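# Fold a sock's toe back onto its foot or heel

## Task

Turn the toe end of the sock back over itself so it lies on the foot or heel part; it may be dropped into place. Finish with both grippers released and moved away. The fold must stay in place by itself, not only because the robot holds it.

## Robot and tools

Robot: two arms, left_arm and right_arm, each with six revolute joints and a parallel gripper. A shared scene frame is used for reported positions: origin on the table surface midway between the arms, +z upward, +x reaching out over the table, and left_arm sits toward +y. The arm names do not tell you which side of a camera picture an arm appears on.

Tool execute_actions takes "actions", a list holding zero or one item, plus an optional boolean "pictures".
- Empty list: nothing new is commanded; the current state comes back together with camera images.
- Motion item: {"rows": [...], "steps": n}, n from 4 to 15 (default 15). Each control step lasts 1/30 s. Up to 15 rows; row k is used on step k, and the final row is reused for any remaining steps.
- Wait item: {"steps": n} with no rows, n up to 300; no new command, it returns after n steps counted from the previous result.
Images are included only for an empty list or when "pictures": true.

Every row is one flat list of 14 numbers covering both arms, always all 14 even if one arm stays still: left_arm waist, shoulder, elbow, wrist pitch, wrist yaw, wrist roll, gripper opening, then right_arm in that same order. The six joint values are absolute target angles in radians (joint space, not Cartesian), in the same convention the Joint positions line prints. Nominal ranges per arm: waist -2.618 to 3.054, shoulder 0.000 to 3.142, elbow 0.000 to 3.142, wrist pitch -1.571 to 1.571, wrist yaw -1.571 to 1.571, wrist roll -2.094 to 2.094. True limits may differ by up to 0.036 rad either way. A call gets rejected entirely (nothing sent) if any target exceeds a range end by over 0.036 rad and is also farther out than that joint currently is. Targets beyond the actual end are clipped to it, and a "joint sent to its limit" line may appear, possibly referring to an earlier, still-running action; its absence proves nothing. The opening is an absolute value from -1 (closed) to +1 (fully open).

Motion is rate-limited: on each step a joint's sent target may lead its measured angle by at most 0.202 rad (waist), 0.258 (shoulder), 0.238 (elbow), 0.573 (wrist pitch), 0.522 (wrist yaw and roll). If the targets would move the gripper more than 70 mm from where it is measured, all that arm's targets are pulled back toward the measured angles. So big moves need several calls. Between calls the arms keep heading to the last row sent, until everything has nearly stopped or a step was HELD.

Each motion result is produced 4 steps before the action finishes; those steps then run while the next reply is being written, and the simulation keeps going during that writing.

Result lines: a state line "left_arm: … | right_arm: …" with end_effector_position in metres and end_effector_quat_wxyz in the scene frame; this is the point between the finger pads, roughly 1 cm short of the fingertips, and it can be off, more so when the arm is stretched out. Fingers point along the gripper's +z axis and close along its y axis. Joint positions and Joint velocities give, per arm, the six joints (rad, rad/s) then the pad gap (m, m/s; 0.094 m is fully open). grip_measured is the measured opening on the command scale; each gripper may read up to about 1 mm off, consistently. Away from the extremes, the fingers go to where grip_measured equals your command, so to grasp, command about 0.03 below grip_measured for a firm hold, less below for a light one. Pad force tops out near 50 to 62 N and is lower on very thin items (under about 2 mm). "joint command not followed" means a clearance check altered or stopped some joint targets; the rest of the row still ran. HELD marks steps where the row, fully or partly, was not sent. MOTOR HOT appears from 75 °C while loaded; at 90 °C that arm halts for 10 s (then that threshold is disabled for 5 minutes), and at 100 °C the arm goes limp and drops, reported as OVER-TEMPERATURE FAULT. Avoid holding loads longer than needed.

Tool zoom_image: {"camera": name, "region": [x0, y0, x1, y1]} in pixels of that camera's most recent full image, top-left origin, at most 504 x 504 pixels. Cameras: cam_high 504x504, cam_low 504x504, cam_left_wrist 616x616, cam_right_wrist 616x616 (wrist ones are fisheye).

Tool finished_scene: {"scene": number of the current scene}. Replying without any tool call also ends everything.

Cautions: keep the arms from colliding or pushing against each other; avoid dropping, slamming or shoving the sock hard; release the sock and lift the grippers away before ending, checking it stays folded on its own.

Each tool is called after "Call:" as name([rows], argument=value, ...), one row to a line, values as JSON.

## Session

Call:
execute_actions(actions=[])

Scene clock: 0.00 s of 5100.00 s.
left_arm: end_effector_position=(+0.3603, +0.2306, +0.4136) grip_measured=+1.000 end_effector_quat_wxyz=(+0.711, +0.033, +0.702, -0.030) | right_arm: end_effector_position=(+0.4296, -0.3306, +0.3997) grip_measured=+1.000 end_effector_quat_wxyz=(+0.701, +0.011, +0.713, -0.012)
Joint positions: left_arm=[ 0.003  1.039  1.056 -0.005  0.005  0.005  0.094] | right_arm=[ 0.003  1.057  1.038  0.002 -0.012 -0.002  0.094]
Joint velocities: left_arm=[ 0.007 -0.012 -0.012  0.007 -0.007  0.066  0.   ] | right_arm=[-0.017  0.012 -0.007 -0.007  0.007 -0.007  0.   ]

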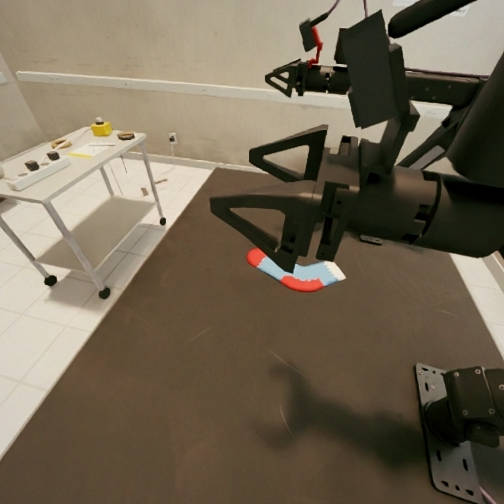

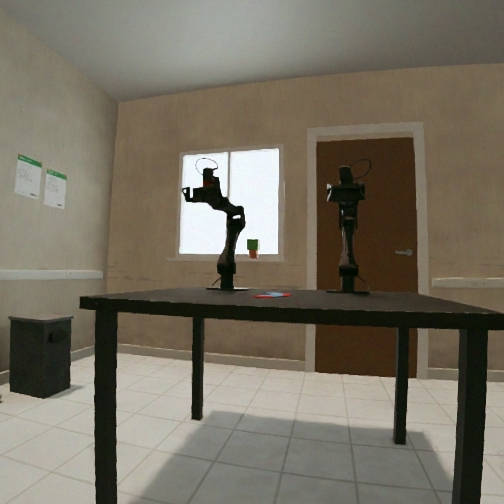

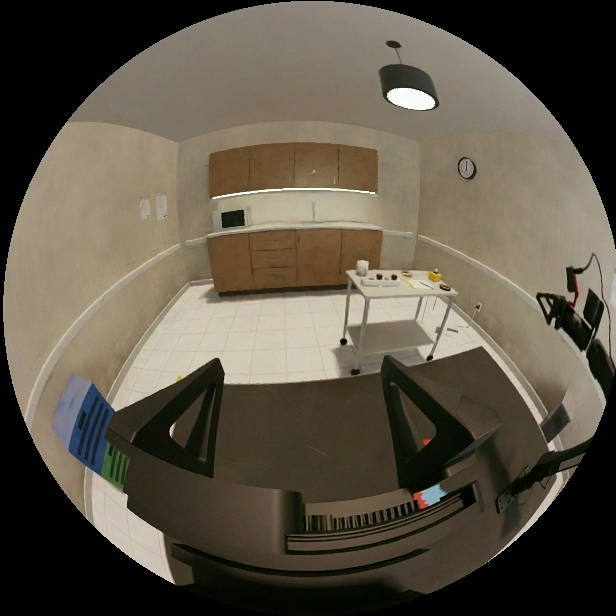

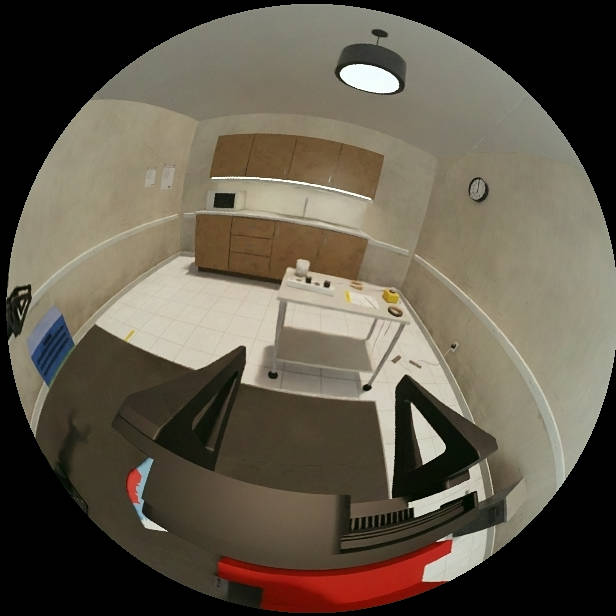

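Call:
execute_actions([
  {"rows": [[-0.005,1.05,1.07,-0.04,0,0,1,0.003,1.057,1.038,0.002,-0.012,-0.002,1],[-0.017,1.075,1.09,-0.09,0,0,1,0.003,1.057,1.038,0.002,-0.012,-0.002,1],[-0.033,1.105,1.115,-0.15,0,0,1,0.003,1.057,1.038,0.002,-0.012,-0.002,1],[-0.053,1.14,1.148,-0.21,0,0,1,0.003,1.057,1.038,0.002,-0.012,-0.002,1],[-0.076,1.182,1.186,-0.27,0,0,1,0.003,1.057,1.038,0.002,-0.012,-0.002,1],[-0.1,1.226,1.226,-0.33,0,0,1,0.003,1.057,1.038,0.002,-0.012,-0.002,1],[-0.125,1.272,1.267,-0.39,0,0,1,0.003,1.057,1.038,0.002,-0.012,-0.002,1],[-0.15,1.318,1.308,-0.45,0,0,1,0.003,1.057,1.038,0.002,-0.012,-0.002,1],[-0.175,1.364,1.349,-0.51,0,0,1,0.003,1.057,1.038,0.002,-0.012,-0.002,1],[-0.2,1.41,1.39,-0.57,0,0,1,0.003,1.057,1.038,0.002,-0.012,-0.002,1],[-0.225,1.456,1.431,-0.63,0,0,1,0.003,1.057,1.038,0.002,-0.012,-0.002,1],[-0.25,1.502,1.472,-0.69,0,0,1,0.003,1.057,1.038,0.002,-0.012,-0.002,1],[-0.275,1.548,1.513,-0.75,0,0,1,0.003,1.057,1.038,0.002,-0.012,-0.002,1],[-0.3,1.594,1.554,-0.8,0,0,1,0.003,1.057,1.038,0.002,-0.012,-0.002,1],[-0.325,1.64,1.595,-0.85,0,0,1,0.003,1.057,1.038,0.002,-0.012,-0.002,1]], "steps": 15},
])

Call:
execute_actions([
  {"rows": [[-0.35,1.686,1.636,-0.9,0,0,1,0.003,1.057,1.038,0.002,-0.012,-0.002,1],[-0.375,1.732,1.677,-0.94,0,0,1,0.003,1.057,1.038,0.002,-0.012,-0.002,1],[-0.4,1.778,1.718,-0.98,0,0,1,0.003,1.057,1.038,0.002,-0.012,-0.002,1],[-0.425,1.824,1.759,-1.01,0,0,1,0.003,1.057,1.038,0.002,-0.012,-0.002,1],[-0.45,1.87,1.8,-1.04,0,0,1,0.003,1.057,1.038,0.002,-0.012,-0.002,1],[-0.475,1.916,1.841,-1.065,0,0,1,0.003,1.057,1.038,0.002,-0.012,-0.002,1],[-0.5,1.96,1.882,-1.085,0,0,1,0.003,1.057,1.038,0.002,-0.012,-0.002,1],[-0.522,2.0,1.918,-1.105,0,0,1,0.003,1.057,1.038,0.002,-0.012,-0.002,1],[-0.542,2.036,1.95,-1.12,0,0,1,0.003,1.057,1.038,0.002,-0.012,-0.002,1],[-0.558,2.066,1.977,-1.132,0,0,1,0.003,1.057,1.038,0.002,-0.012,-0.002,1],[-0.572,2.09,2.0,-1.142,0,0,1,0.003,1.057,1.038,0.002,-0.012,-0.002,1],[-0.582,2.108,2.016,-1.15,0,0,1,0.003,1.057,1.038,0.002,-0.012,-0.002,1],[-0.589,2.12,2.027,-1.154,0,0,1,0.003,1.057,1.038,0.002,-0.012,-0.002,1],[-0.594,2.128,2.033,-1.155,0,0,1,0.003,1.057,1.038,0.002,-0.012,-0.002,1],[-0.596,2.132,2.035,-1.155,0,0,1,0.003,1.057,1.038,0.002,-0.012,-0.002,1]], "steps": 15},
])

Call:
execute_actions([
  {"steps": 12},
], pictures=true)

Scene clock: 3.10 s of 5100.00 s.
left_arm: end_effector_position=(+0.4096, +0.1513, +0.3395) grip_measured=+1.000 end_effector_quat_wxyz=(+0.553, +0.108, +0.823, -0.070) | right_arm: end_effector_position=(+0.4296, -0.3306, +0.3988) grip_measured=+1.000 end_effector_quat_wxyz=(+0.700, +0.011, +0.714, -0.012)
Joint positions: left_arm=[-0.17   1.36   1.346 -0.373  0.     0.004  0.094] | right_arm=[ 0.003  1.057  1.038 -0.002 -0.012 -0.002  0.094]
Joint velocities: left_arm=[-0.706  1.429  1.17  -1.546 -0.007  0.051  0.   ] | right_arm=[-0.022 -0.017 -0.002  0.022 -0.051 -0.007  0.   ]
Steps of this call (steps 1 to 82: nothing new was sent; steps 83 to 93: the first 11 steps of this action). Readings (joint positions):
83: left_arm=[0.003 1.039 1.056 -0.007 0.005 0.005] | right_arm=[0.003 1.057 1.038 0.001 -0.012 -0.002]
84: left_arm=[0.002 1.040 1.058 -0.016 0.005 0.005] | right_arm=[0.003 1.057 1.038 0.001 -0.012 -0.002]
86: left_arm=[-0.013 1.064 1.084 -0.065 0.003 0.005] | right_arm=[0.003 1.057 1.038 -0.000 -0.012 -0.002]
90: left_arm=[-0.095 1.212 1.223 -0.224 0.000 0.004] | right_arm=[0.003 1.057 1.038 -0.001 -0.012 -0.002]
93: the state above

Scene clock: 3.60 s of 5100.00 s.
left_arm: end_effector_position=(+0.3836, -0.0246, +0.1580) grip_measured=+1.000 end_effector_quat_wxyz=(+0.200, +0.302, +0.930, -0.064) | right_arm: end_effector_position=(+0.4296, -0.3306, +0.3987) grip_measured=+1.000 end_effector_quat_wxyz=(+0.700, +0.011, +0.714, -0.012)
Joint positions: left_arm=[-0.537  2.044  1.927 -1.03  -0.     0.004  0.094] | right_arm=[ 0.003  1.057  1.038 -0.002 -0.012 -0.002  0.094]
Joint velocities: left_arm=[-0.589  0.974  0.764 -0.579  0.037  0.037  0.   ] | right_arm=[ 0.012 -0.002  0.027  0.037 -0.11  -0.007  0.   ]
Steps of this call (steps 1 to 4: the last 4 steps of your previous action; steps 5 to 15: the first 11 steps of this action). Readings (joint positions):
5: left_arm=[-0.295 1.605 1.542 -0.653 -0.000 0.004] | right_arm=[0.003 1.057 1.038 -0.002 -0.012 -0.002]
6: left_arm=[-0.319 1.653 1.582 -0.706 -0.000 0.004] | right_arm=[0.003 1.057 1.038 -0.002 -0.012 -0.002]
8: left_arm=[-0.369 1.747 1.662 -0.805 -0.000 0.004] | right_arm=[0.003 1.057 1.038 -0.002 -0.012 -0.002]
12: left_arm=[-0.469 1.928 1.826 -0.957 -0.000 0.004] | right_arm=[0.003 1.057 1.038 -0.002 -0.012 -0.002]
15: the state above

Scene clock: 4.00 s of 5100.00 s.
left_arm: end_effector_position=(+0.3587, -0.0465, +0.1262) grip_measured=+1.000 end_effector_quat_wxyz=(+0.136, +0.337, +0.930, -0.049) | right_arm: end_effector_position=(+0.4296, -0.3306, +0.3987) grip_measured=+1.000 end_effector_quat_wxyz=(+0.700, +0.011, +0.714, -0.012)
Joint positions: left_arm=[-0.603  2.149  2.007 -1.138 -0.     0.004  0.094] | right_arm=[ 0.003  1.057  1.038 -0.002 -0.012 -0.002  0.094]
Joint velocities: left_arm=[-0.007 -0.002  0.022 -0.007  0.022 -0.022  0.   ] | right_arm=[-0.017 -0.012 -0.017  0.037 -0.022  0.037  0.   ]
Kept back: nothing.
Steps of this call (steps 1 to 4: the last 4 steps of your previous action; steps 5 to 12: the robot went on to your last target). Readings (joint positions):
1: left_arm=[-0.556 2.075 1.951 -1.048 -0.000 0.004] | right_arm=[0.003 1.057 1.038 -0.002 -0.012 -0.002]
2: left_arm=[-0.573 2.100 1.969 -1.065 -0.000 0.004] | right_arm=[0.003 1.057 1.038 -0.002 -0.012 -0.002]
4: left_arm=[-0.596 2.134 1.988 -1.091 -0.000 0.004] | right_arm=[0.003 1.057 1.038 -0.002 -0.012 -0.002]
8: left_arm=[-0.605 2.149 1.996 -1.127 -0.000 0.004] | right_arm=[0.003 1.057 1.038 -0.002 -0.012 -0.002]
12: the state above

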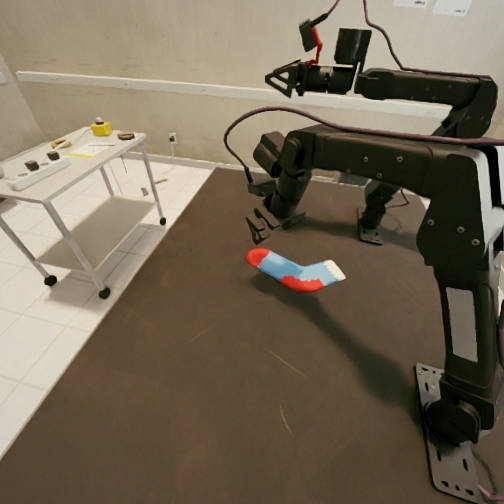

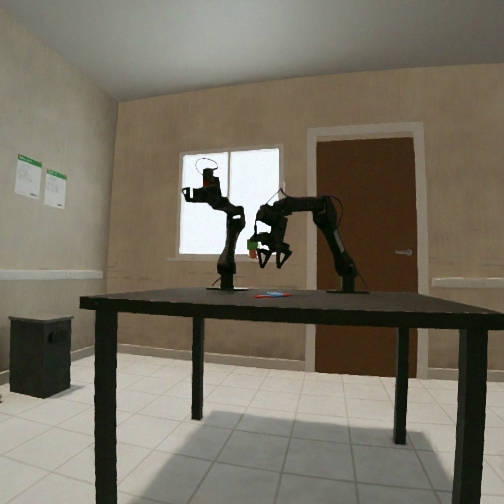

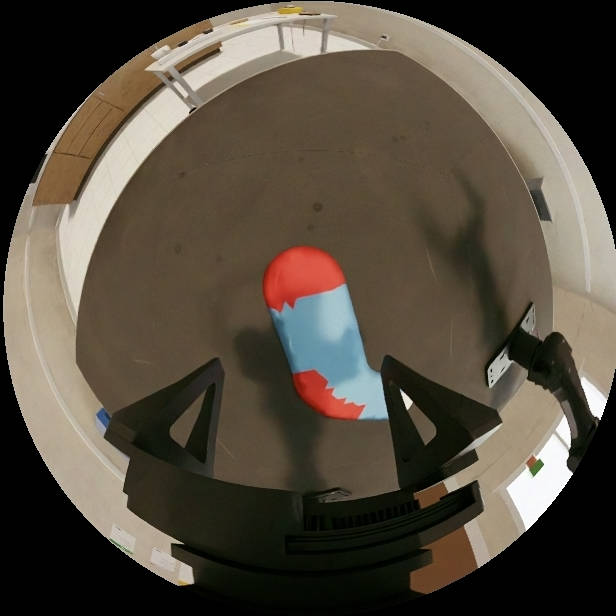

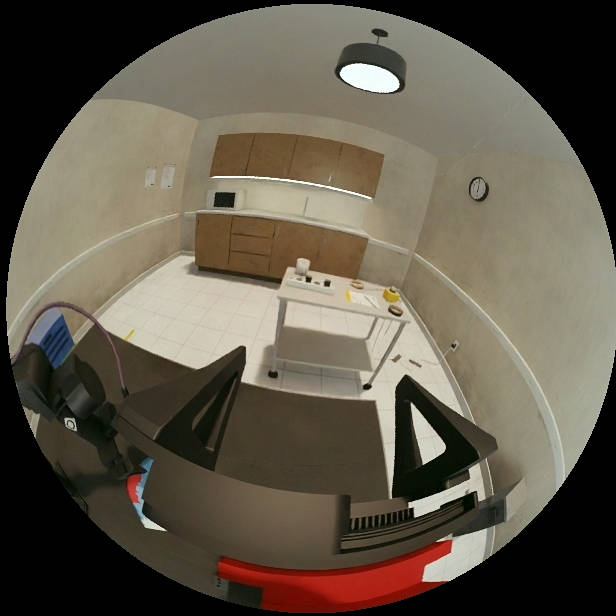

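Call:
execute_actions([
  {"rows": [[-0.6,2.142,2.045,-1.156,-0.01,-0.02,1,0.003,1.057,1.038,0.002,-0.012,-0.002,1],[-0.603,2.16,2.06,-1.157,-0.016,-0.045,1,0.003,1.057,1.038,0.002,-0.012,-0.002,1],[-0.605,2.183,2.078,-1.158,-0.022,-0.075,1,0.003,1.057,1.038,0.002,-0.012,-0.002,1],[-0.608,2.209,2.098,-1.159,-0.029,-0.105,1,0.003,1.057,1.038,0.002,-0.012,-0.002,1],[-0.61,2.236,2.118,-1.16,-0.036,-0.135,1,0.003,1.057,1.038,0.002,-0.012,-0.002,1],[-0.613,2.263,2.138,-1.161,-0.043,-0.165,1,0.003,1.057,1.038,0.002,-0.012,-0.002,1],[-0.615,2.29,2.158,-1.162,-0.05,-0.195,1,0.003,1.057,1.038,0.002,-0.012,-0.002,1],[-0.618,2.317,2.178,-1.163,-0.057,-0.225,1,0.003,1.057,1.038,0.002,-0.012,-0.002,1],[-0.62,2.344,2.198,-1.164,-0.064,-0.255,1,0.003,1.057,1.038,0.002,-0.012,-0.002,1],[-0.623,2.371,2.218,-1.165,-0.07,-0.285,1,0.003,1.057,1.038,0.002,-0.012,-0.002,1],[-0.625,2.396,2.237,-1.166,-0.075,-0.31,1,0.003,1.057,1.038,0.002,-0.012,-0.002,1],[-0.627,2.418,2.253,-1.167,-0.079,-0.33,1,0.003,1.057,1.038,0.002,-0.012,-0.002,1],[-0.628,2.435,2.265,-1.168,-0.082,-0.345,1,0.003,1.057,1.038,0.002,-0.012,-0.002,1],[-0.629,2.447,2.273,-1.168,-0.084,-0.354,1,0.003,1.057,1.038,0.002,-0.012,-0.002,1],[-0.63,2.455,2.278,-1.168,-0.085,-0.357,1,0.003,1.057,1.038,0.002,-0.012,-0.002,1]], "steps": 15},
])

Call:
execute_actions([
  {"steps": 14},
], pictures=true)

Scene clock: 5.33 s of 5100.00 s.
left_arm: end_effector_position=(+0.3874, -0.0639, +0.0964) grip_measured=+1.000 end_effector_quat_wxyz=(+0.132, +0.243, +0.960, -0.041) | right_arm: end_effector_position=(+0.4296, -0.3306, +0.3987) grip_measured=+1.000 end_effector_quat_wxyz=(+0.700, +0.011, +0.714, -0.012)
Joint positions: left_arm=[-0.607  2.328  2.187 -1.156 -0.04  -0.194  0.094] | right_arm=[ 0.003  1.057  1.038 -0.002 -0.012 -0.002  0.094]
Joint velocities: left_arm=[-0.061  0.877  0.545  0.022 -0.227 -0.784  0.   ] | right_arm=[-0.007 -0.002  0.007 -0.022 -0.007  0.081  0.   ]
Steps of this call (steps 1 to 29: the robot went on to your last target; steps 30 to 40: the first 11 steps of this action). Readings (joint positions):
30: left_arm=[-0.603 2.149 2.008 -1.145 -0.000 0.001] | right_arm=[0.003 1.057 1.038 -0.002 -0.012 -0.002]
31: left_arm=[-0.603 2.151 2.012 -1.148 -0.001 -0.006] | right_arm=[0.003 1.057 1.038 -0.002 -0.012 -0.002]
33: left_arm=[-0.603 2.166 2.040 -1.157 -0.005 -0.032] | right_arm=[0.003 1.057 1.038 -0.002 -0.012 -0.002]
37: left_arm=[-0.604 2.243 2.129 -1.156 -0.022 -0.117] | right_arm=[0.003 1.057 1.038 -0.002 -0.012 -0.002]
40: the state above

Scene clock: 5.80 s of 5100.00 s.
left_arm: end_effector_position=(+0.3885, -0.0695, +0.0373) grip_measured=+1.000 end_effector_quat_wxyz=(+0.092, +0.179, +0.980, -0.014) | right_arm: end_effector_position=(+0.4296, -0.3306, +0.3987) grip_measured=+1.000 end_effector_quat_wxyz=(+0.700, +0.011, +0.714, -0.012)
Joint positions: left_arm=[-0.624  2.484  2.251 -1.165 -0.068 -0.345  0.094] | right_arm=[ 0.003  1.057  1.038 -0.002 -0.012 -0.002  0.094]
Joint velocities: left_arm=[-0.002 -0.022  0.012 -0.007 -0.022 -0.051  0.   ] | right_arm=[-0.012  0.007  0.007  0.007 -0.022 -0.007  0.   ]
Kept back: nothing.
Steps of this call (steps 1 to 4: the last 4 steps of your previous action; steps 5 to 14: the robot went on to your last target). Readings (joint positions):
1: left_arm=[-0.610 2.358 2.204 -1.156 -0.045 -0.219] | right_arm=[0.003 1.057 1.038 -0.002 -0.012 -0.002]
2: left_arm=[-0.612 2.387 2.218 -1.156 -0.050 -0.243] | right_arm=[0.003 1.057 1.038 -0.002 -0.012 -0.002]
4: left_arm=[-0.618 2.437 2.235 -1.156 -0.057 -0.282] | right_arm=[0.003 1.057 1.038 -0.002 -0.012 -0.002]
8: left_arm=[-0.624 2.484 2.238 -1.161 -0.063 -0.323] | right_arm=[0.003 1.057 1.038 -0.002 -0.012 -0.002]
14: the state above

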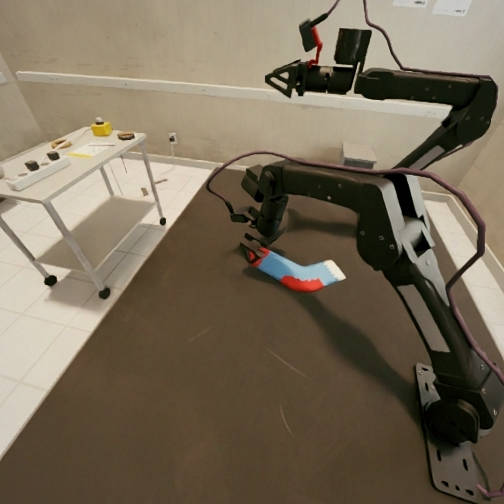

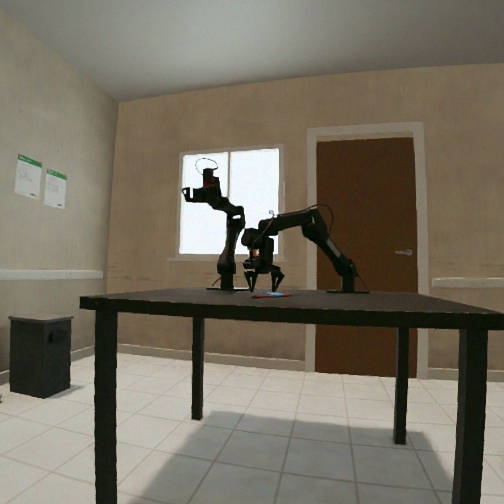

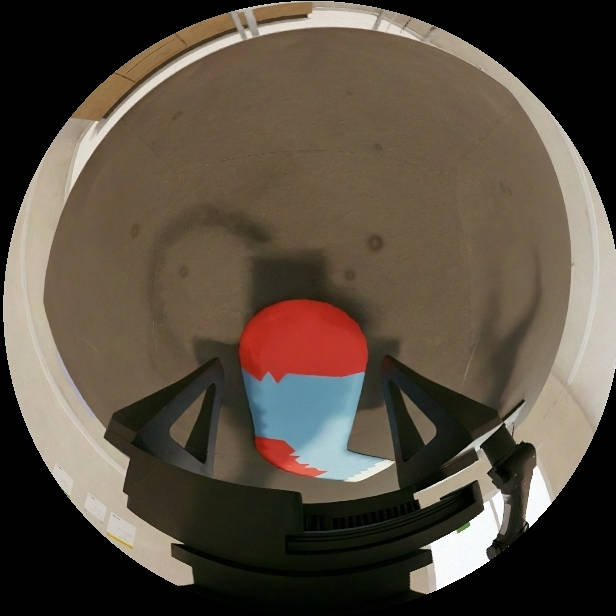

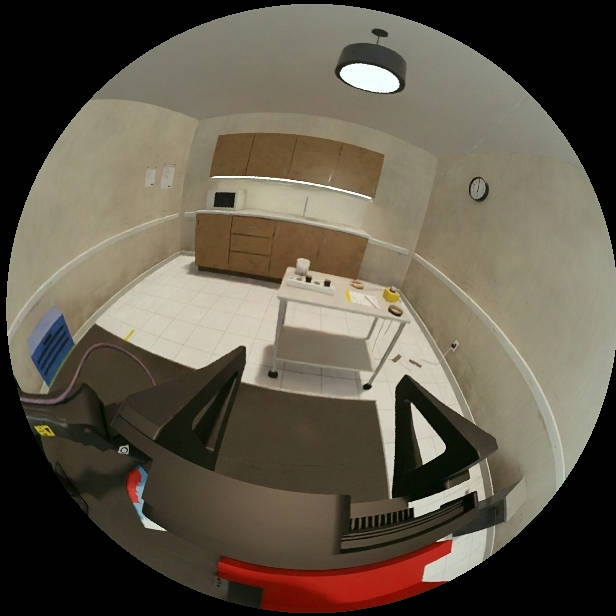

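Call:
zoom_image(camera="cam_low", region=[235, 260, 305, 310])

Call:
zoom_image(camera="cam_high", region=[220, 220, 360, 310])

Region (235, 260, 305, 310) of cam_low's 504x504 image, scaled by 7.200, with more detail than that image has; it fills the top 360 rows of this view, and the rest is white.

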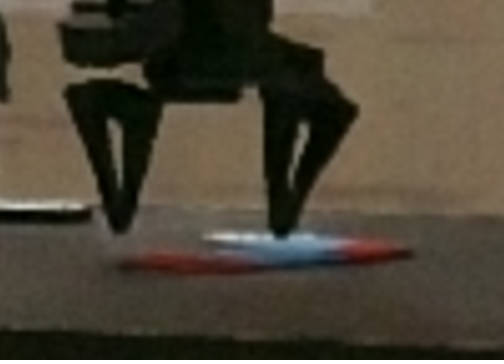

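Region (220, 220, 360, 310) of cam_high's 504x504 image, scaled by 3.600, with more detail than that image has; it fills the top 324 rows of this view, and the rest is white.

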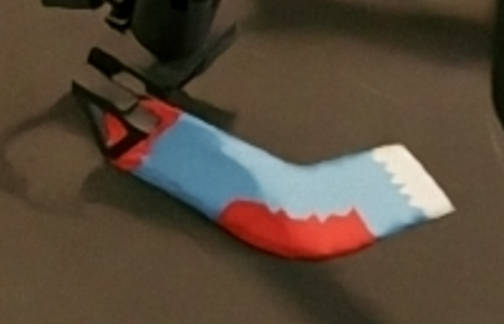

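Call:
execute_actions([
  {"rows": [[-0.63,2.455,2.26,-1.145,-0.085,-0.357,1,0.003,1.057,1.038,0.002,-0.012,-0.002,1],[-0.63,2.455,2.245,-1.135,-0.085,-0.357,1,0.003,1.057,1.038,0.002,-0.012,-0.002,1],[-0.63,2.455,2.237,-1.125,-0.085,-0.357,1,0.003,1.057,1.038,0.002,-0.012,-0.002,1],[-0.63,2.455,2.229,-1.115,-0.085,-0.357,1,0.003,1.057,1.038,0.002,-0.012,-0.002,1],[-0.63,2.455,2.221,-1.105,-0.085,-0.357,1,0.003,1.057,1.038,0.002,-0.012,-0.002,1],[-0.63,2.455,2.213,-1.096,-0.085,-0.357,1,0.003,1.057,1.038,0.002,-0.012,-0.002,1],[-0.63,2.455,2.205,-1.087,-0.085,-0.357,1,0.003,1.057,1.038,0.002,-0.012,-0.002,1],[-0.63,2.455,2.198,-1.078,-0.085,-0.357,1,0.003,1.057,1.038,0.002,-0.012,-0.002,1],[-0.63,2.455,2.191,-1.071,-0.085,-0.357,1,0.003,1.057,1.038,0.002,-0.012,-0.002,1],[-0.63,2.455,2.185,-1.066,-0.085,-0.357,1,0.003,1.057,1.038,0.002,-0.012,-0.002,1],[-0.63,2.455,2.18,-1.064,-0.085,-0.357,1,0.003,1.057,1.038,0.002,-0.012,-0.002,1]], "steps": 15},
])

Call:
execute_actions([
  {"steps": 10},
], pictures=true)

Call:
zoom_image(camera="cam_low", region=[235, 260, 305, 310])

Scene clock: 7.00 s of 5100.00 s.
left_arm: end_effector_position=(+0.3905, -0.0707, +0.0251) grip_measured=+1.000 end_effector_quat_wxyz=(+0.097, +0.174, +0.980, -0.016) | right_arm: end_effector_position=(+0.4296, -0.3306, +0.3986) grip_measured=+1.000 end_effector_quat_wxyz=(+0.699, +0.011, +0.715, -0.012)
Joint positions: left_arm=[-0.624  2.483  2.199 -1.102 -0.07  -0.352  0.094] | right_arm=[ 0.003  1.057  1.038 -0.002 -0.012 -0.002  0.094]
Joint velocities: left_arm=[ 0.002 -0.017 -0.203  0.168  0.037 -0.007  0.   ] | right_arm=[-0.002 -0.002  0.002 -0.007  0.095  0.037  0.   ]
Steps of this call (steps 1 to 25: the robot went on to your last target; steps 26 to 36: the first 11 steps of this action). Readings (joint positions):
26: left_arm=[-0.624 2.484 2.252 -1.164 -0.070 -0.352] | right_arm=[0.003 1.057 1.038 -0.002 -0.012 -0.002]
27: left_arm=[-0.624 2.484 2.252 -1.163 -0.070 -0.352] | right_arm=[0.003 1.057 1.038 -0.002 -0.012 -0.002]
29: left_arm=[-0.624 2.484 2.249 -1.153 -0.070 -0.352] | right_arm=[0.003 1.057 1.038 -0.002 -0.012 -0.002]
33: left_arm=[-0.624 2.483 2.223 -1.121 -0.070 -0.352] | right_arm=[0.003 1.057 1.038 -0.002 -0.012 -0.002]
36: the state above

Scene clock: 7.33 s of 5100.00 s.
left_arm: end_effector_position=(+0.3934, -0.0730, +0.0247) grip_measured=+1.000 end_effector_quat_wxyz=(+0.104, +0.174, +0.979, -0.020) | right_arm: end_effector_position=(+0.4296, -0.3306, +0.3986) grip_measured=+1.000 end_effector_quat_wxyz=(+0.699, +0.011, +0.715, -0.012)
Joint positions: left_arm=[-0.624  2.482  2.192 -1.08  -0.071 -0.353  0.094] | right_arm=[ 0.003  1.057  1.038 -0.002 -0.012 -0.002  0.094]
Joint velocities: left_arm=[ 0.002 -0.007 -0.007 -0.051 -0.022  0.007  0.   ] | right_arm=[ 0.017 -0.007  0.002 -0.022  0.051 -0.051  0.   ]
Kept back: nothing.
Steps of this call (steps 1 to 4: the last 4 steps of your previous action; steps 5 to 10: the robot went on to your last target). Readings (joint positions):
1: left_arm=[-0.624 2.483 2.193 -1.098 -0.070 -0.353] | right_arm=[0.003 1.057 1.038 -0.002 -0.012 -0.002]
2: left_arm=[-0.624 2.483 2.192 -1.096 -0.071 -0.353] | right_arm=[0.003 1.057 1.038 -0.002 -0.012 -0.002]
4: left_arm=[-0.624 2.482 2.192 -1.089 -0.071 -0.353] | right_arm=[0.003 1.057 1.038 -0.002 -0.012 -0.002]
8: left_arm=[-0.624 2.482 2.192 -1.082 -0.071 -0.353] | right_arm=[0.003 1.057 1.038 -0.002 -0.012 -0.002]
10: the state above

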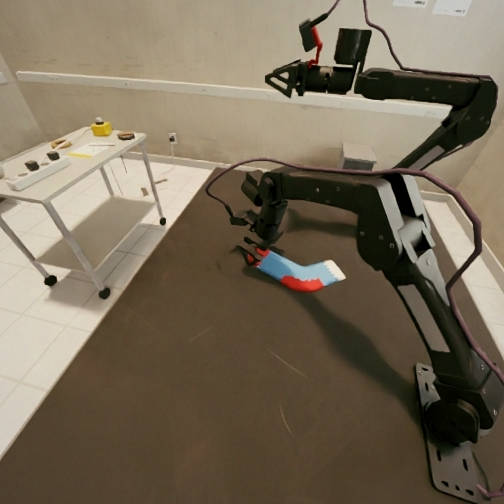

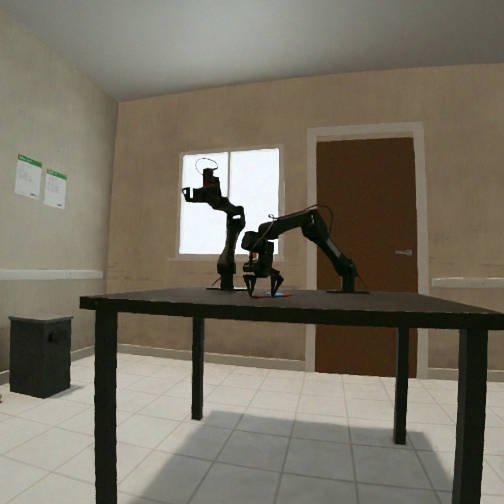

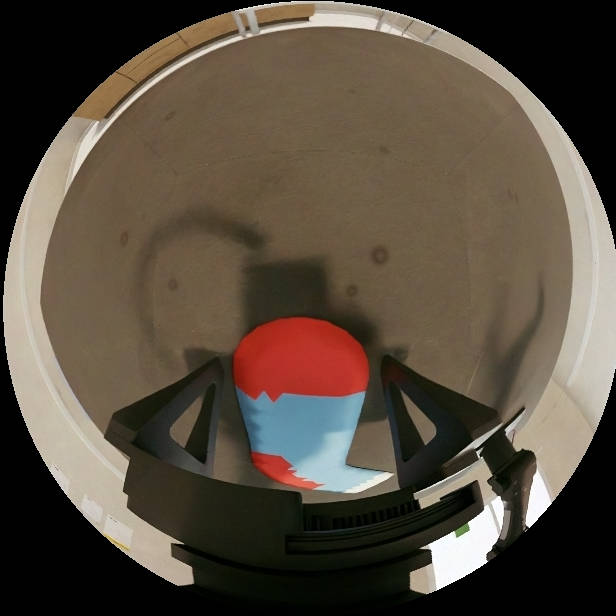

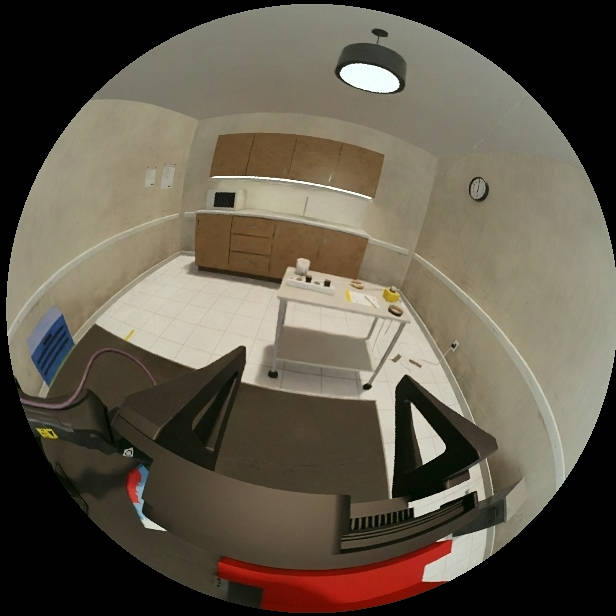

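Region (235, 260, 305, 310) of cam_low's 504x504 image, scaled by 7.200, with more detail than that image has; it fills the top 360 rows of this view, and the rest is white.

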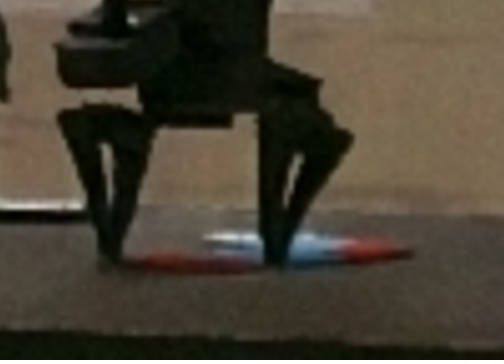

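Call:
execute_actions([
  {"rows": [[-0.63,2.455,2.175,-1.064,-0.085,-0.357,0.9,0.003,1.057,1.038,0.002,-0.012,-0.002,1],[-0.63,2.455,2.175,-1.064,-0.085,-0.357,0.8,0.003,1.057,1.038,0.002,-0.012,-0.002,1],[-0.63,2.455,2.175,-1.064,-0.085,-0.357,0.7,0.003,1.057,1.038,0.002,-0.012,-0.002,1],[-0.63,2.455,2.175,-1.064,-0.085,-0.357,0.6,0.003,1.057,1.038,0.002,-0.012,-0.002,1],[-0.63,2.455,2.175,-1.064,-0.085,-0.357,0.5,0.003,1.057,1.038,0.002,-0.012,-0.002,1],[-0.63,2.455,2.175,-1.064,-0.085,-0.357,0.4,0.003,1.057,1.038,0.002,-0.012,-0.002,1],[-0.63,2.455,2.175,-1.064,-0.085,-0.357,0.3,0.003,1.057,1.038,0.002,-0.012,-0.002,1],[-0.63,2.455,2.175,-1.064,-0.085,-0.357,0.2,0.003,1.057,1.038,0.002,-0.012,-0.002,1],[-0.63,2.455,2.175,-1.064,-0.085,-0.357,0.1,0.003,1.057,1.038,0.002,-0.012,-0.002,1],[-0.63,2.455,2.175,-1.064,-0.085,-0.357,0.0,0.003,1.057,1.038,0.002,-0.012,-0.002,1],[-0.63,2.455,2.175,-1.064,-0.085,-0.357,-0.1,0.003,1.057,1.038,0.002,-0.012,-0.002,1],[-0.63,2.455,2.175,-1.064,-0.085,-0.357,-0.2,0.003,1.057,1.038,0.002,-0.012,-0.002,1],[-0.63,2.455,2.175,-1.064,-0.085,-0.357,-0.3,0.003,1.057,1.038,0.002,-0.012,-0.002,1],[-0.63,2.455,2.175,-1.064,-0.085,-0.357,-0.4,0.003,1.057,1.038,0.002,-0.012,-0.002,1],[-0.63,2.455,2.175,-1.064,-0.085,-0.357,-0.5,0.003,1.057,1.038,0.002,-0.012,-0.002,1]], "steps": 15},
], pictures=true)

Call:
execute_actions([
  {"rows": [[-0.63,2.455,2.18,-1.064,-0.085,-0.357,-0.6,0.003,1.057,1.038,0.002,-0.012,-0.002,1],[-0.63,2.455,2.18,-1.064,-0.085,-0.357,-0.7,0.003,1.057,1.038,0.002,-0.012,-0.002,1],[-0.63,2.455,2.18,-1.064,-0.085,-0.357,-0.78,0.003,1.057,1.038,0.002,-0.012,-0.002,1],[-0.63,2.455,2.18,-1.064,-0.085,-0.357,-0.85,0.003,1.057,1.038,0.002,-0.012,-0.002,1],[-0.63,2.455,2.18,-1.064,-0.085,-0.357,-0.9,0.003,1.057,1.038,0.002,-0.012,-0.002,1],[-0.63,2.455,2.18,-1.064,-0.085,-0.357,-0.93,0.003,1.057,1.038,0.002,-0.012,-0.002,1]], "steps": 14},
], pictures=true)

Scene clock: 8.13 s of 5100.00 s.
left_arm: end_effector_position=(+0.3944, -0.0738, +0.0249) grip_measured=-0.043 end_effector_quat_wxyz=(+0.106, +0.173, +0.979, -0.021) | right_arm: end_effector_position=(+0.4296, -0.3306, +0.3986) grip_measured=+1.000 end_effector_quat_wxyz=(+0.699, +0.011, +0.715, -0.012)
Joint positions: left_arm=[-0.624  2.482  2.192 -1.075 -0.071 -0.353  0.045] | right_arm=[ 0.003  1.057  1.038 -0.002 -0.012 -0.002  0.094]
Joint velocities: left_arm=[-0.002 -0.012 -0.012  0.051 -0.022 -0.022 -0.111] | right_arm=[-0.012 -0.002 -0.012  0.022  0.007 -0.007  0.   ]
Steps of this call (steps 1 to 13: the robot went on to your last target; steps 14 to 24: the first 11 steps of this action). Readings (joint positions):
14: left_arm=[-0.624 2.482 2.192 -1.078 -0.071 -0.353] | right_arm=[0.003 1.057 1.038 -0.002 -0.012 -0.002]
15: left_arm=[-0.624 2.482 2.192 -1.078 -0.071 -0.353] | right_arm=[0.003 1.057 1.038 -0.002 -0.012 -0.002]
17: left_arm=[-0.624 2.482 2.192 -1.078 -0.071 -0.353] | right_arm=[0.003 1.057 1.038 -0.002 -0.012 -0.002]
21: left_arm=[-0.624 2.482 2.192 -1.077 -0.071 -0.353] | right_arm=[0.003 1.057 1.038 -0.002 -0.012 -0.002]
24: the state above

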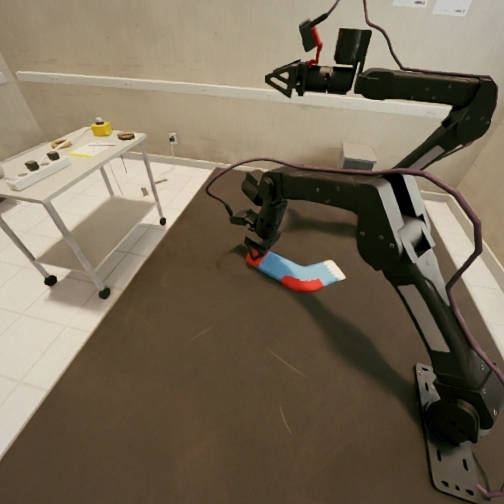

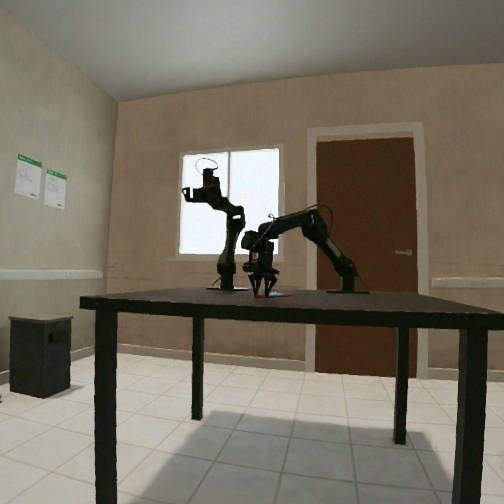

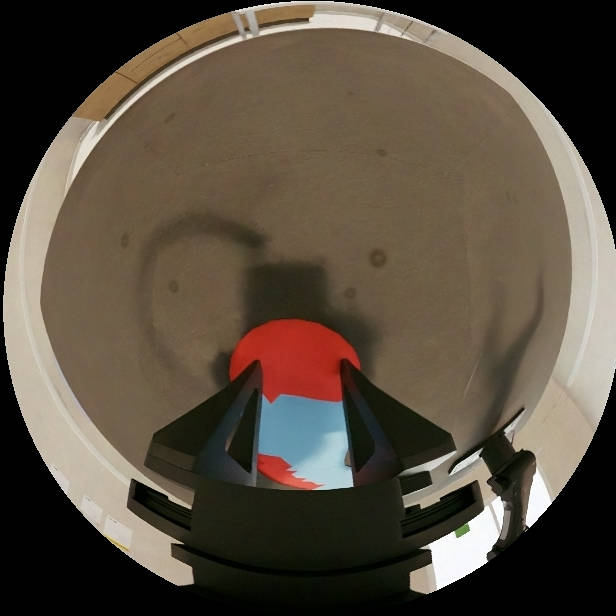

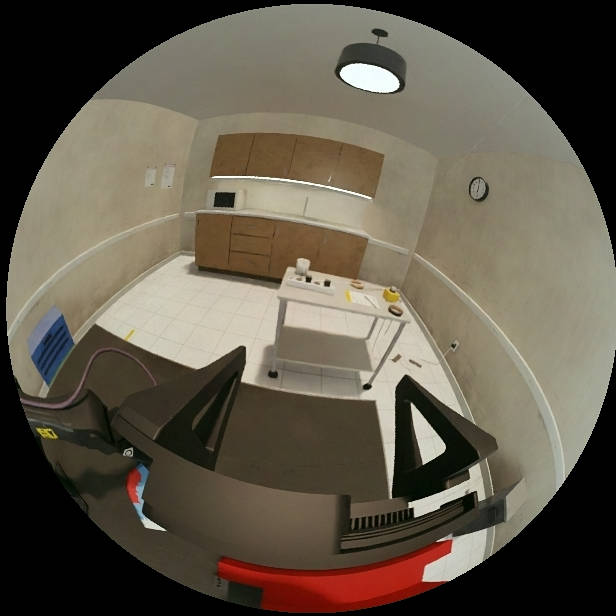

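Scene clock: 8.60 s of 5100.00 s.
left_arm: end_effector_position=(+0.3958, -0.0750, +0.0253) grip_measured=-0.926 end_effector_quat_wxyz=(+0.110, +0.173, +0.979, -0.023) | right_arm: end_effector_position=(+0.4296, -0.3306, +0.3986) grip_measured=+1.000 end_effector_quat_wxyz=(+0.699, +0.011, +0.715, -0.012)
Joint positions: left_arm=[-0.624  2.482  2.192 -1.067 -0.071 -0.353  0.003] | right_arm=[ 0.003  1.057  1.038 -0.002 -0.012 -0.002  0.094]
Joint velocities: left_arm=[-0.007  0.007 -0.007  0.007  0.081 -0.022  0.001] | right_arm=[-0.012 -0.002  0.002 -0.081  0.051  0.007  0.   ]
Steps of this call (steps 1 to 4: the last 4 steps of your previous action; steps 5 to 14: the first 10 steps of this action). Readings (joint positions):
5: left_arm=[-0.624 2.482 2.192 -1.071 -0.071 -0.353] | right_arm=[0.003 1.057 1.038 -0.002 -0.012 -0.002]
6: left_arm=[-0.624 2.482 2.192 -1.070 -0.071 -0.353] | right_arm=[0.003 1.057 1.038 -0.002 -0.012 -0.002]
8: left_arm=[-0.624 2.482 2.192 -1.069 -0.071 -0.353] | right_arm=[0.003 1.057 1.038 -0.002 -0.012 -0.002]
12: left_arm=[-0.624 2.482 2.192 -1.068 -0.071 -0.353] | right_arm=[0.003 1.057 1.038 -0.002 -0.012 -0.002]
14: the state above

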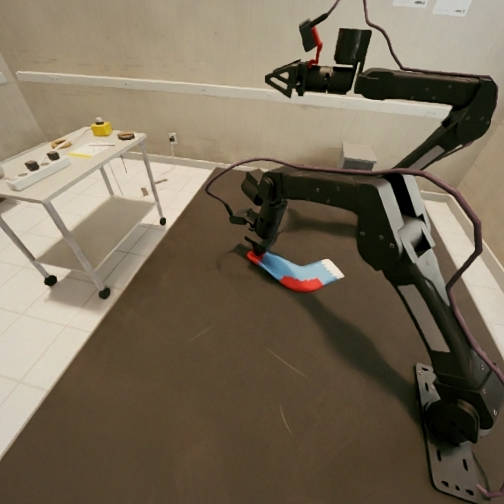

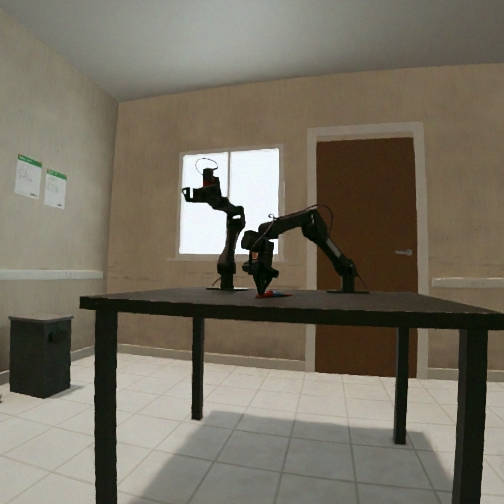

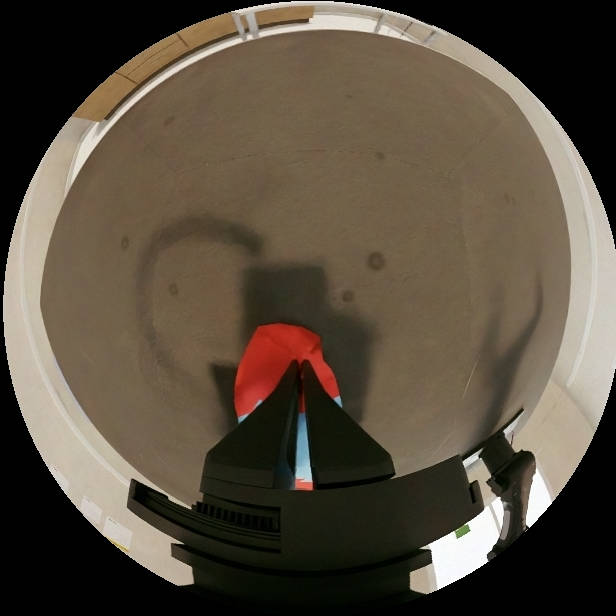

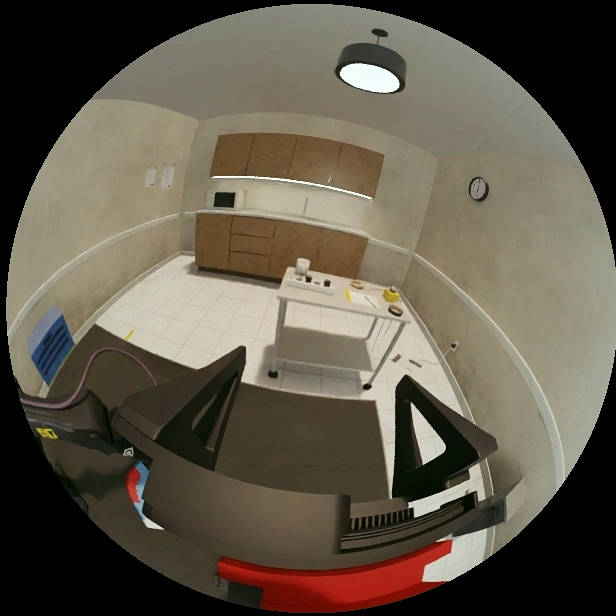

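Call:
zoom_image(camera="cam_low", region=[235, 260, 305, 310])

Call:
zoom_image(camera="cam_high", region=[230, 225, 310, 295])

Region (235, 260, 305, 310) of cam_low's 504x504 image, scaled by 7.200, with more detail than that image has; it fills the top 360 rows of this view, and the rest is white.

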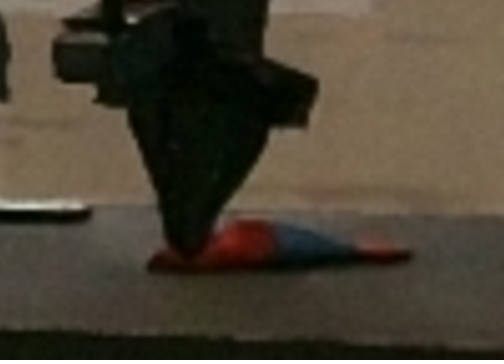

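Region (230, 225, 310, 295) of cam_high's 504x504 image, scaled by 6.300, with more detail than that image has; it fills the top 441 rows of this view, and the rest is white.

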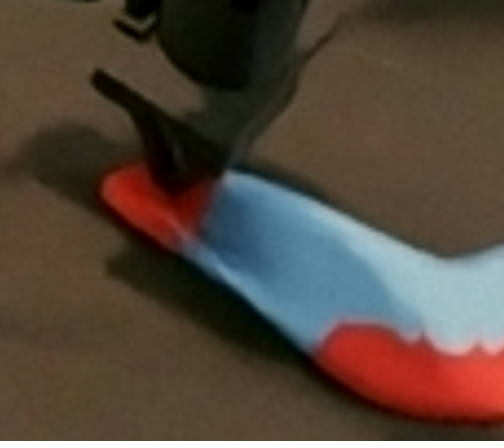

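Call:
execute_actions([
  {"rows": [[-0.63,2.455,2.18,-1.075,-0.085,-0.357,-0.75,0.003,1.057,1.038,0.002,-0.012,-0.002,1],[-0.63,2.455,2.18,-1.08,-0.085,-0.357,-0.55,0.003,1.057,1.038,0.002,-0.012,-0.002,1],[-0.63,2.455,2.18,-1.08,-0.085,-0.357,-0.35,0.003,1.057,1.038,0.002,-0.012,-0.002,1],[-0.63,2.455,2.18,-1.08,-0.085,-0.357,-0.15,0.003,1.057,1.038,0.002,-0.012,-0.002,1],[-0.63,2.455,2.18,-1.08,-0.085,-0.357,0.05,0.003,1.057,1.038,0.002,-0.012,-0.002,1],[-0.63,2.455,2.18,-1.08,-0.085,-0.357,0.25,0.003,1.057,1.038,0.002,-0.012,-0.002,1],[-0.63,2.455,2.18,-1.08,-0.085,-0.357,0.45,0.003,1.057,1.038,0.002,-0.012,-0.002,1],[-0.63,2.455,2.18,-1.08,-0.085,-0.357,0.65,0.003,1.057,1.038,0.002,-0.012,-0.002,1],[-0.63,2.455,2.18,-1.08,-0.085,-0.357,0.85,0.003,1.057,1.038,0.002,-0.012,-0.002,1],[-0.63,2.455,2.18,-1.08,-0.085,-0.357,1,0.003,1.057,1.038,0.002,-0.012,-0.002,1]], "steps": 15},
])

Call:
execute_actions([
  {"steps": 8},
], pictures=true)

Scene clock: 9.57 s of 5100.00 s.
left_arm: end_effector_position=(+0.3958, -0.0750, +0.0253) grip_measured=+0.989 end_effector_quat_wxyz=(+0.110, +0.173, +0.979, -0.023) | right_arm: end_effector_position=(+0.4296, -0.3306, +0.3986) grip_measured=+1.000 end_effector_quat_wxyz=(+0.699, +0.011, +0.715, -0.012)
Joint positions: left_arm=[-0.624  2.482  2.192 -1.067 -0.071 -0.353  0.093] | right_arm=[ 0.003  1.057  1.038 -0.002 -0.012 -0.002  0.094]
Joint velocities: left_arm=[-0.002 -0.022 -0.007 -0.007 -0.051 -0.007  0.05 ] | right_arm=[-0.032 -0.007 -0.017  0.081  0.007  0.007  0.   ]
Steps of this call (steps 1 to 4: the last 4 steps of your previous action; steps 5 to 15: the robot went on to your last target; steps 16 to 18: nothing new was sent; steps 19 to 29: the first 11 steps of this action). Readings (joint positions):
19: left_arm=[-0.624 2.482 2.192 -1.067 -0.071 -0.353] | right_arm=[0.003 1.057 1.038 -0.002 -0.012 -0.002]
20: left_arm=[-0.624 2.482 2.192 -1.067 -0.071 -0.353] | right_arm=[0.003 1.057 1.038 -0.002 -0.012 -0.002]
22: left_arm=[-0.624 2.482 2.192 -1.067 -0.071 -0.353] | right_arm=[0.003 1.057 1.038 -0.002 -0.012 -0.002]
26: left_arm=[-0.624 2.482 2.192 -1.067 -0.071 -0.353] | right_arm=[0.003 1.057 1.038 -0.002 -0.012 -0.002]
29: the state above

Scene clock: 9.83 s of 5100.00 s.
left_arm: end_effector_position=(+0.3958, -0.0750, +0.0253) grip_measured=+1.000 end_effector_quat_wxyz=(+0.110, +0.173, +0.979, -0.023) | right_arm: end_effector_position=(+0.4296, -0.3306, +0.3986) grip_measured=+1.000 end_effector_quat_wxyz=(+0.699, +0.011, +0.715, -0.012)
Joint positions: left_arm=[-0.624  2.482  2.192 -1.067 -0.071 -0.353  0.094] | right_arm=[ 0.003  1.057  1.038 -0.002 -0.012 -0.002  0.094]
Joint velocities: left_arm=[-0.002  0.007 -0.022 -0.022  0.007  0.007  0.   ] | right_arm=[ 0.002  0.002 -0.002  0.037 -0.022  0.051  0.   ]
Kept back: nothing.
Steps of this call (steps 1 to 4: the last 4 steps of your previous action; steps 5 to 8: the robot went on to your last target). Readings (joint positions):
1: left_arm=[-0.624 2.482 2.192 -1.067 -0.071 -0.353] | right_arm=[0.003 1.057 1.038 -0.002 -0.012 -0.002]
2: left_arm=[-0.624 2.482 2.192 -1.067 -0.071 -0.353] | right_arm=[0.003 1.057 1.038 -0.002 -0.012 -0.002]
4: left_arm=[-0.624 2.482 2.192 -1.067 -0.071 -0.353] | right_arm=[0.003 1.057 1.038 -0.002 -0.012 -0.002]
8: the state above

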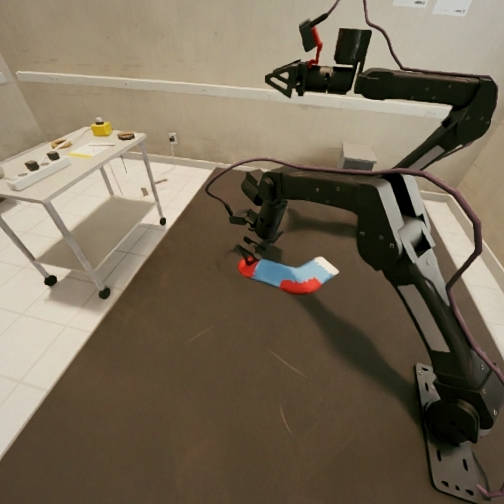

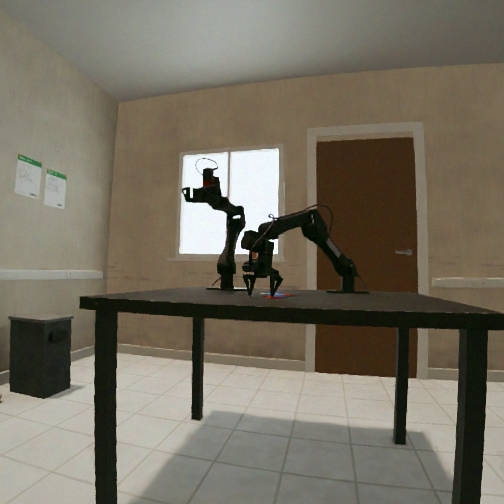

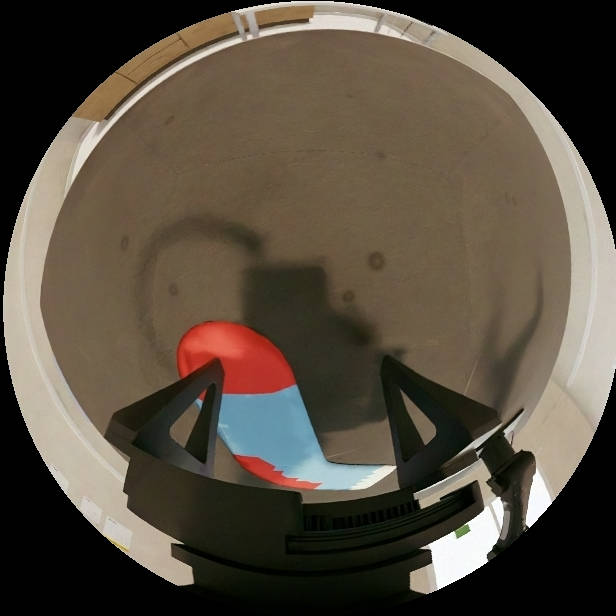

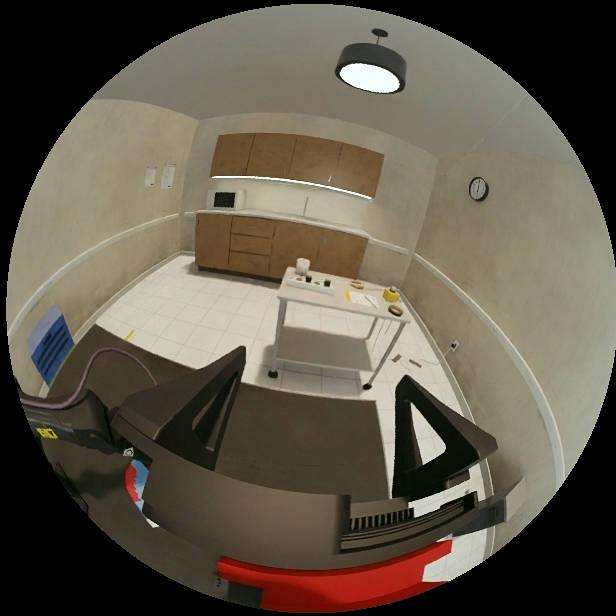

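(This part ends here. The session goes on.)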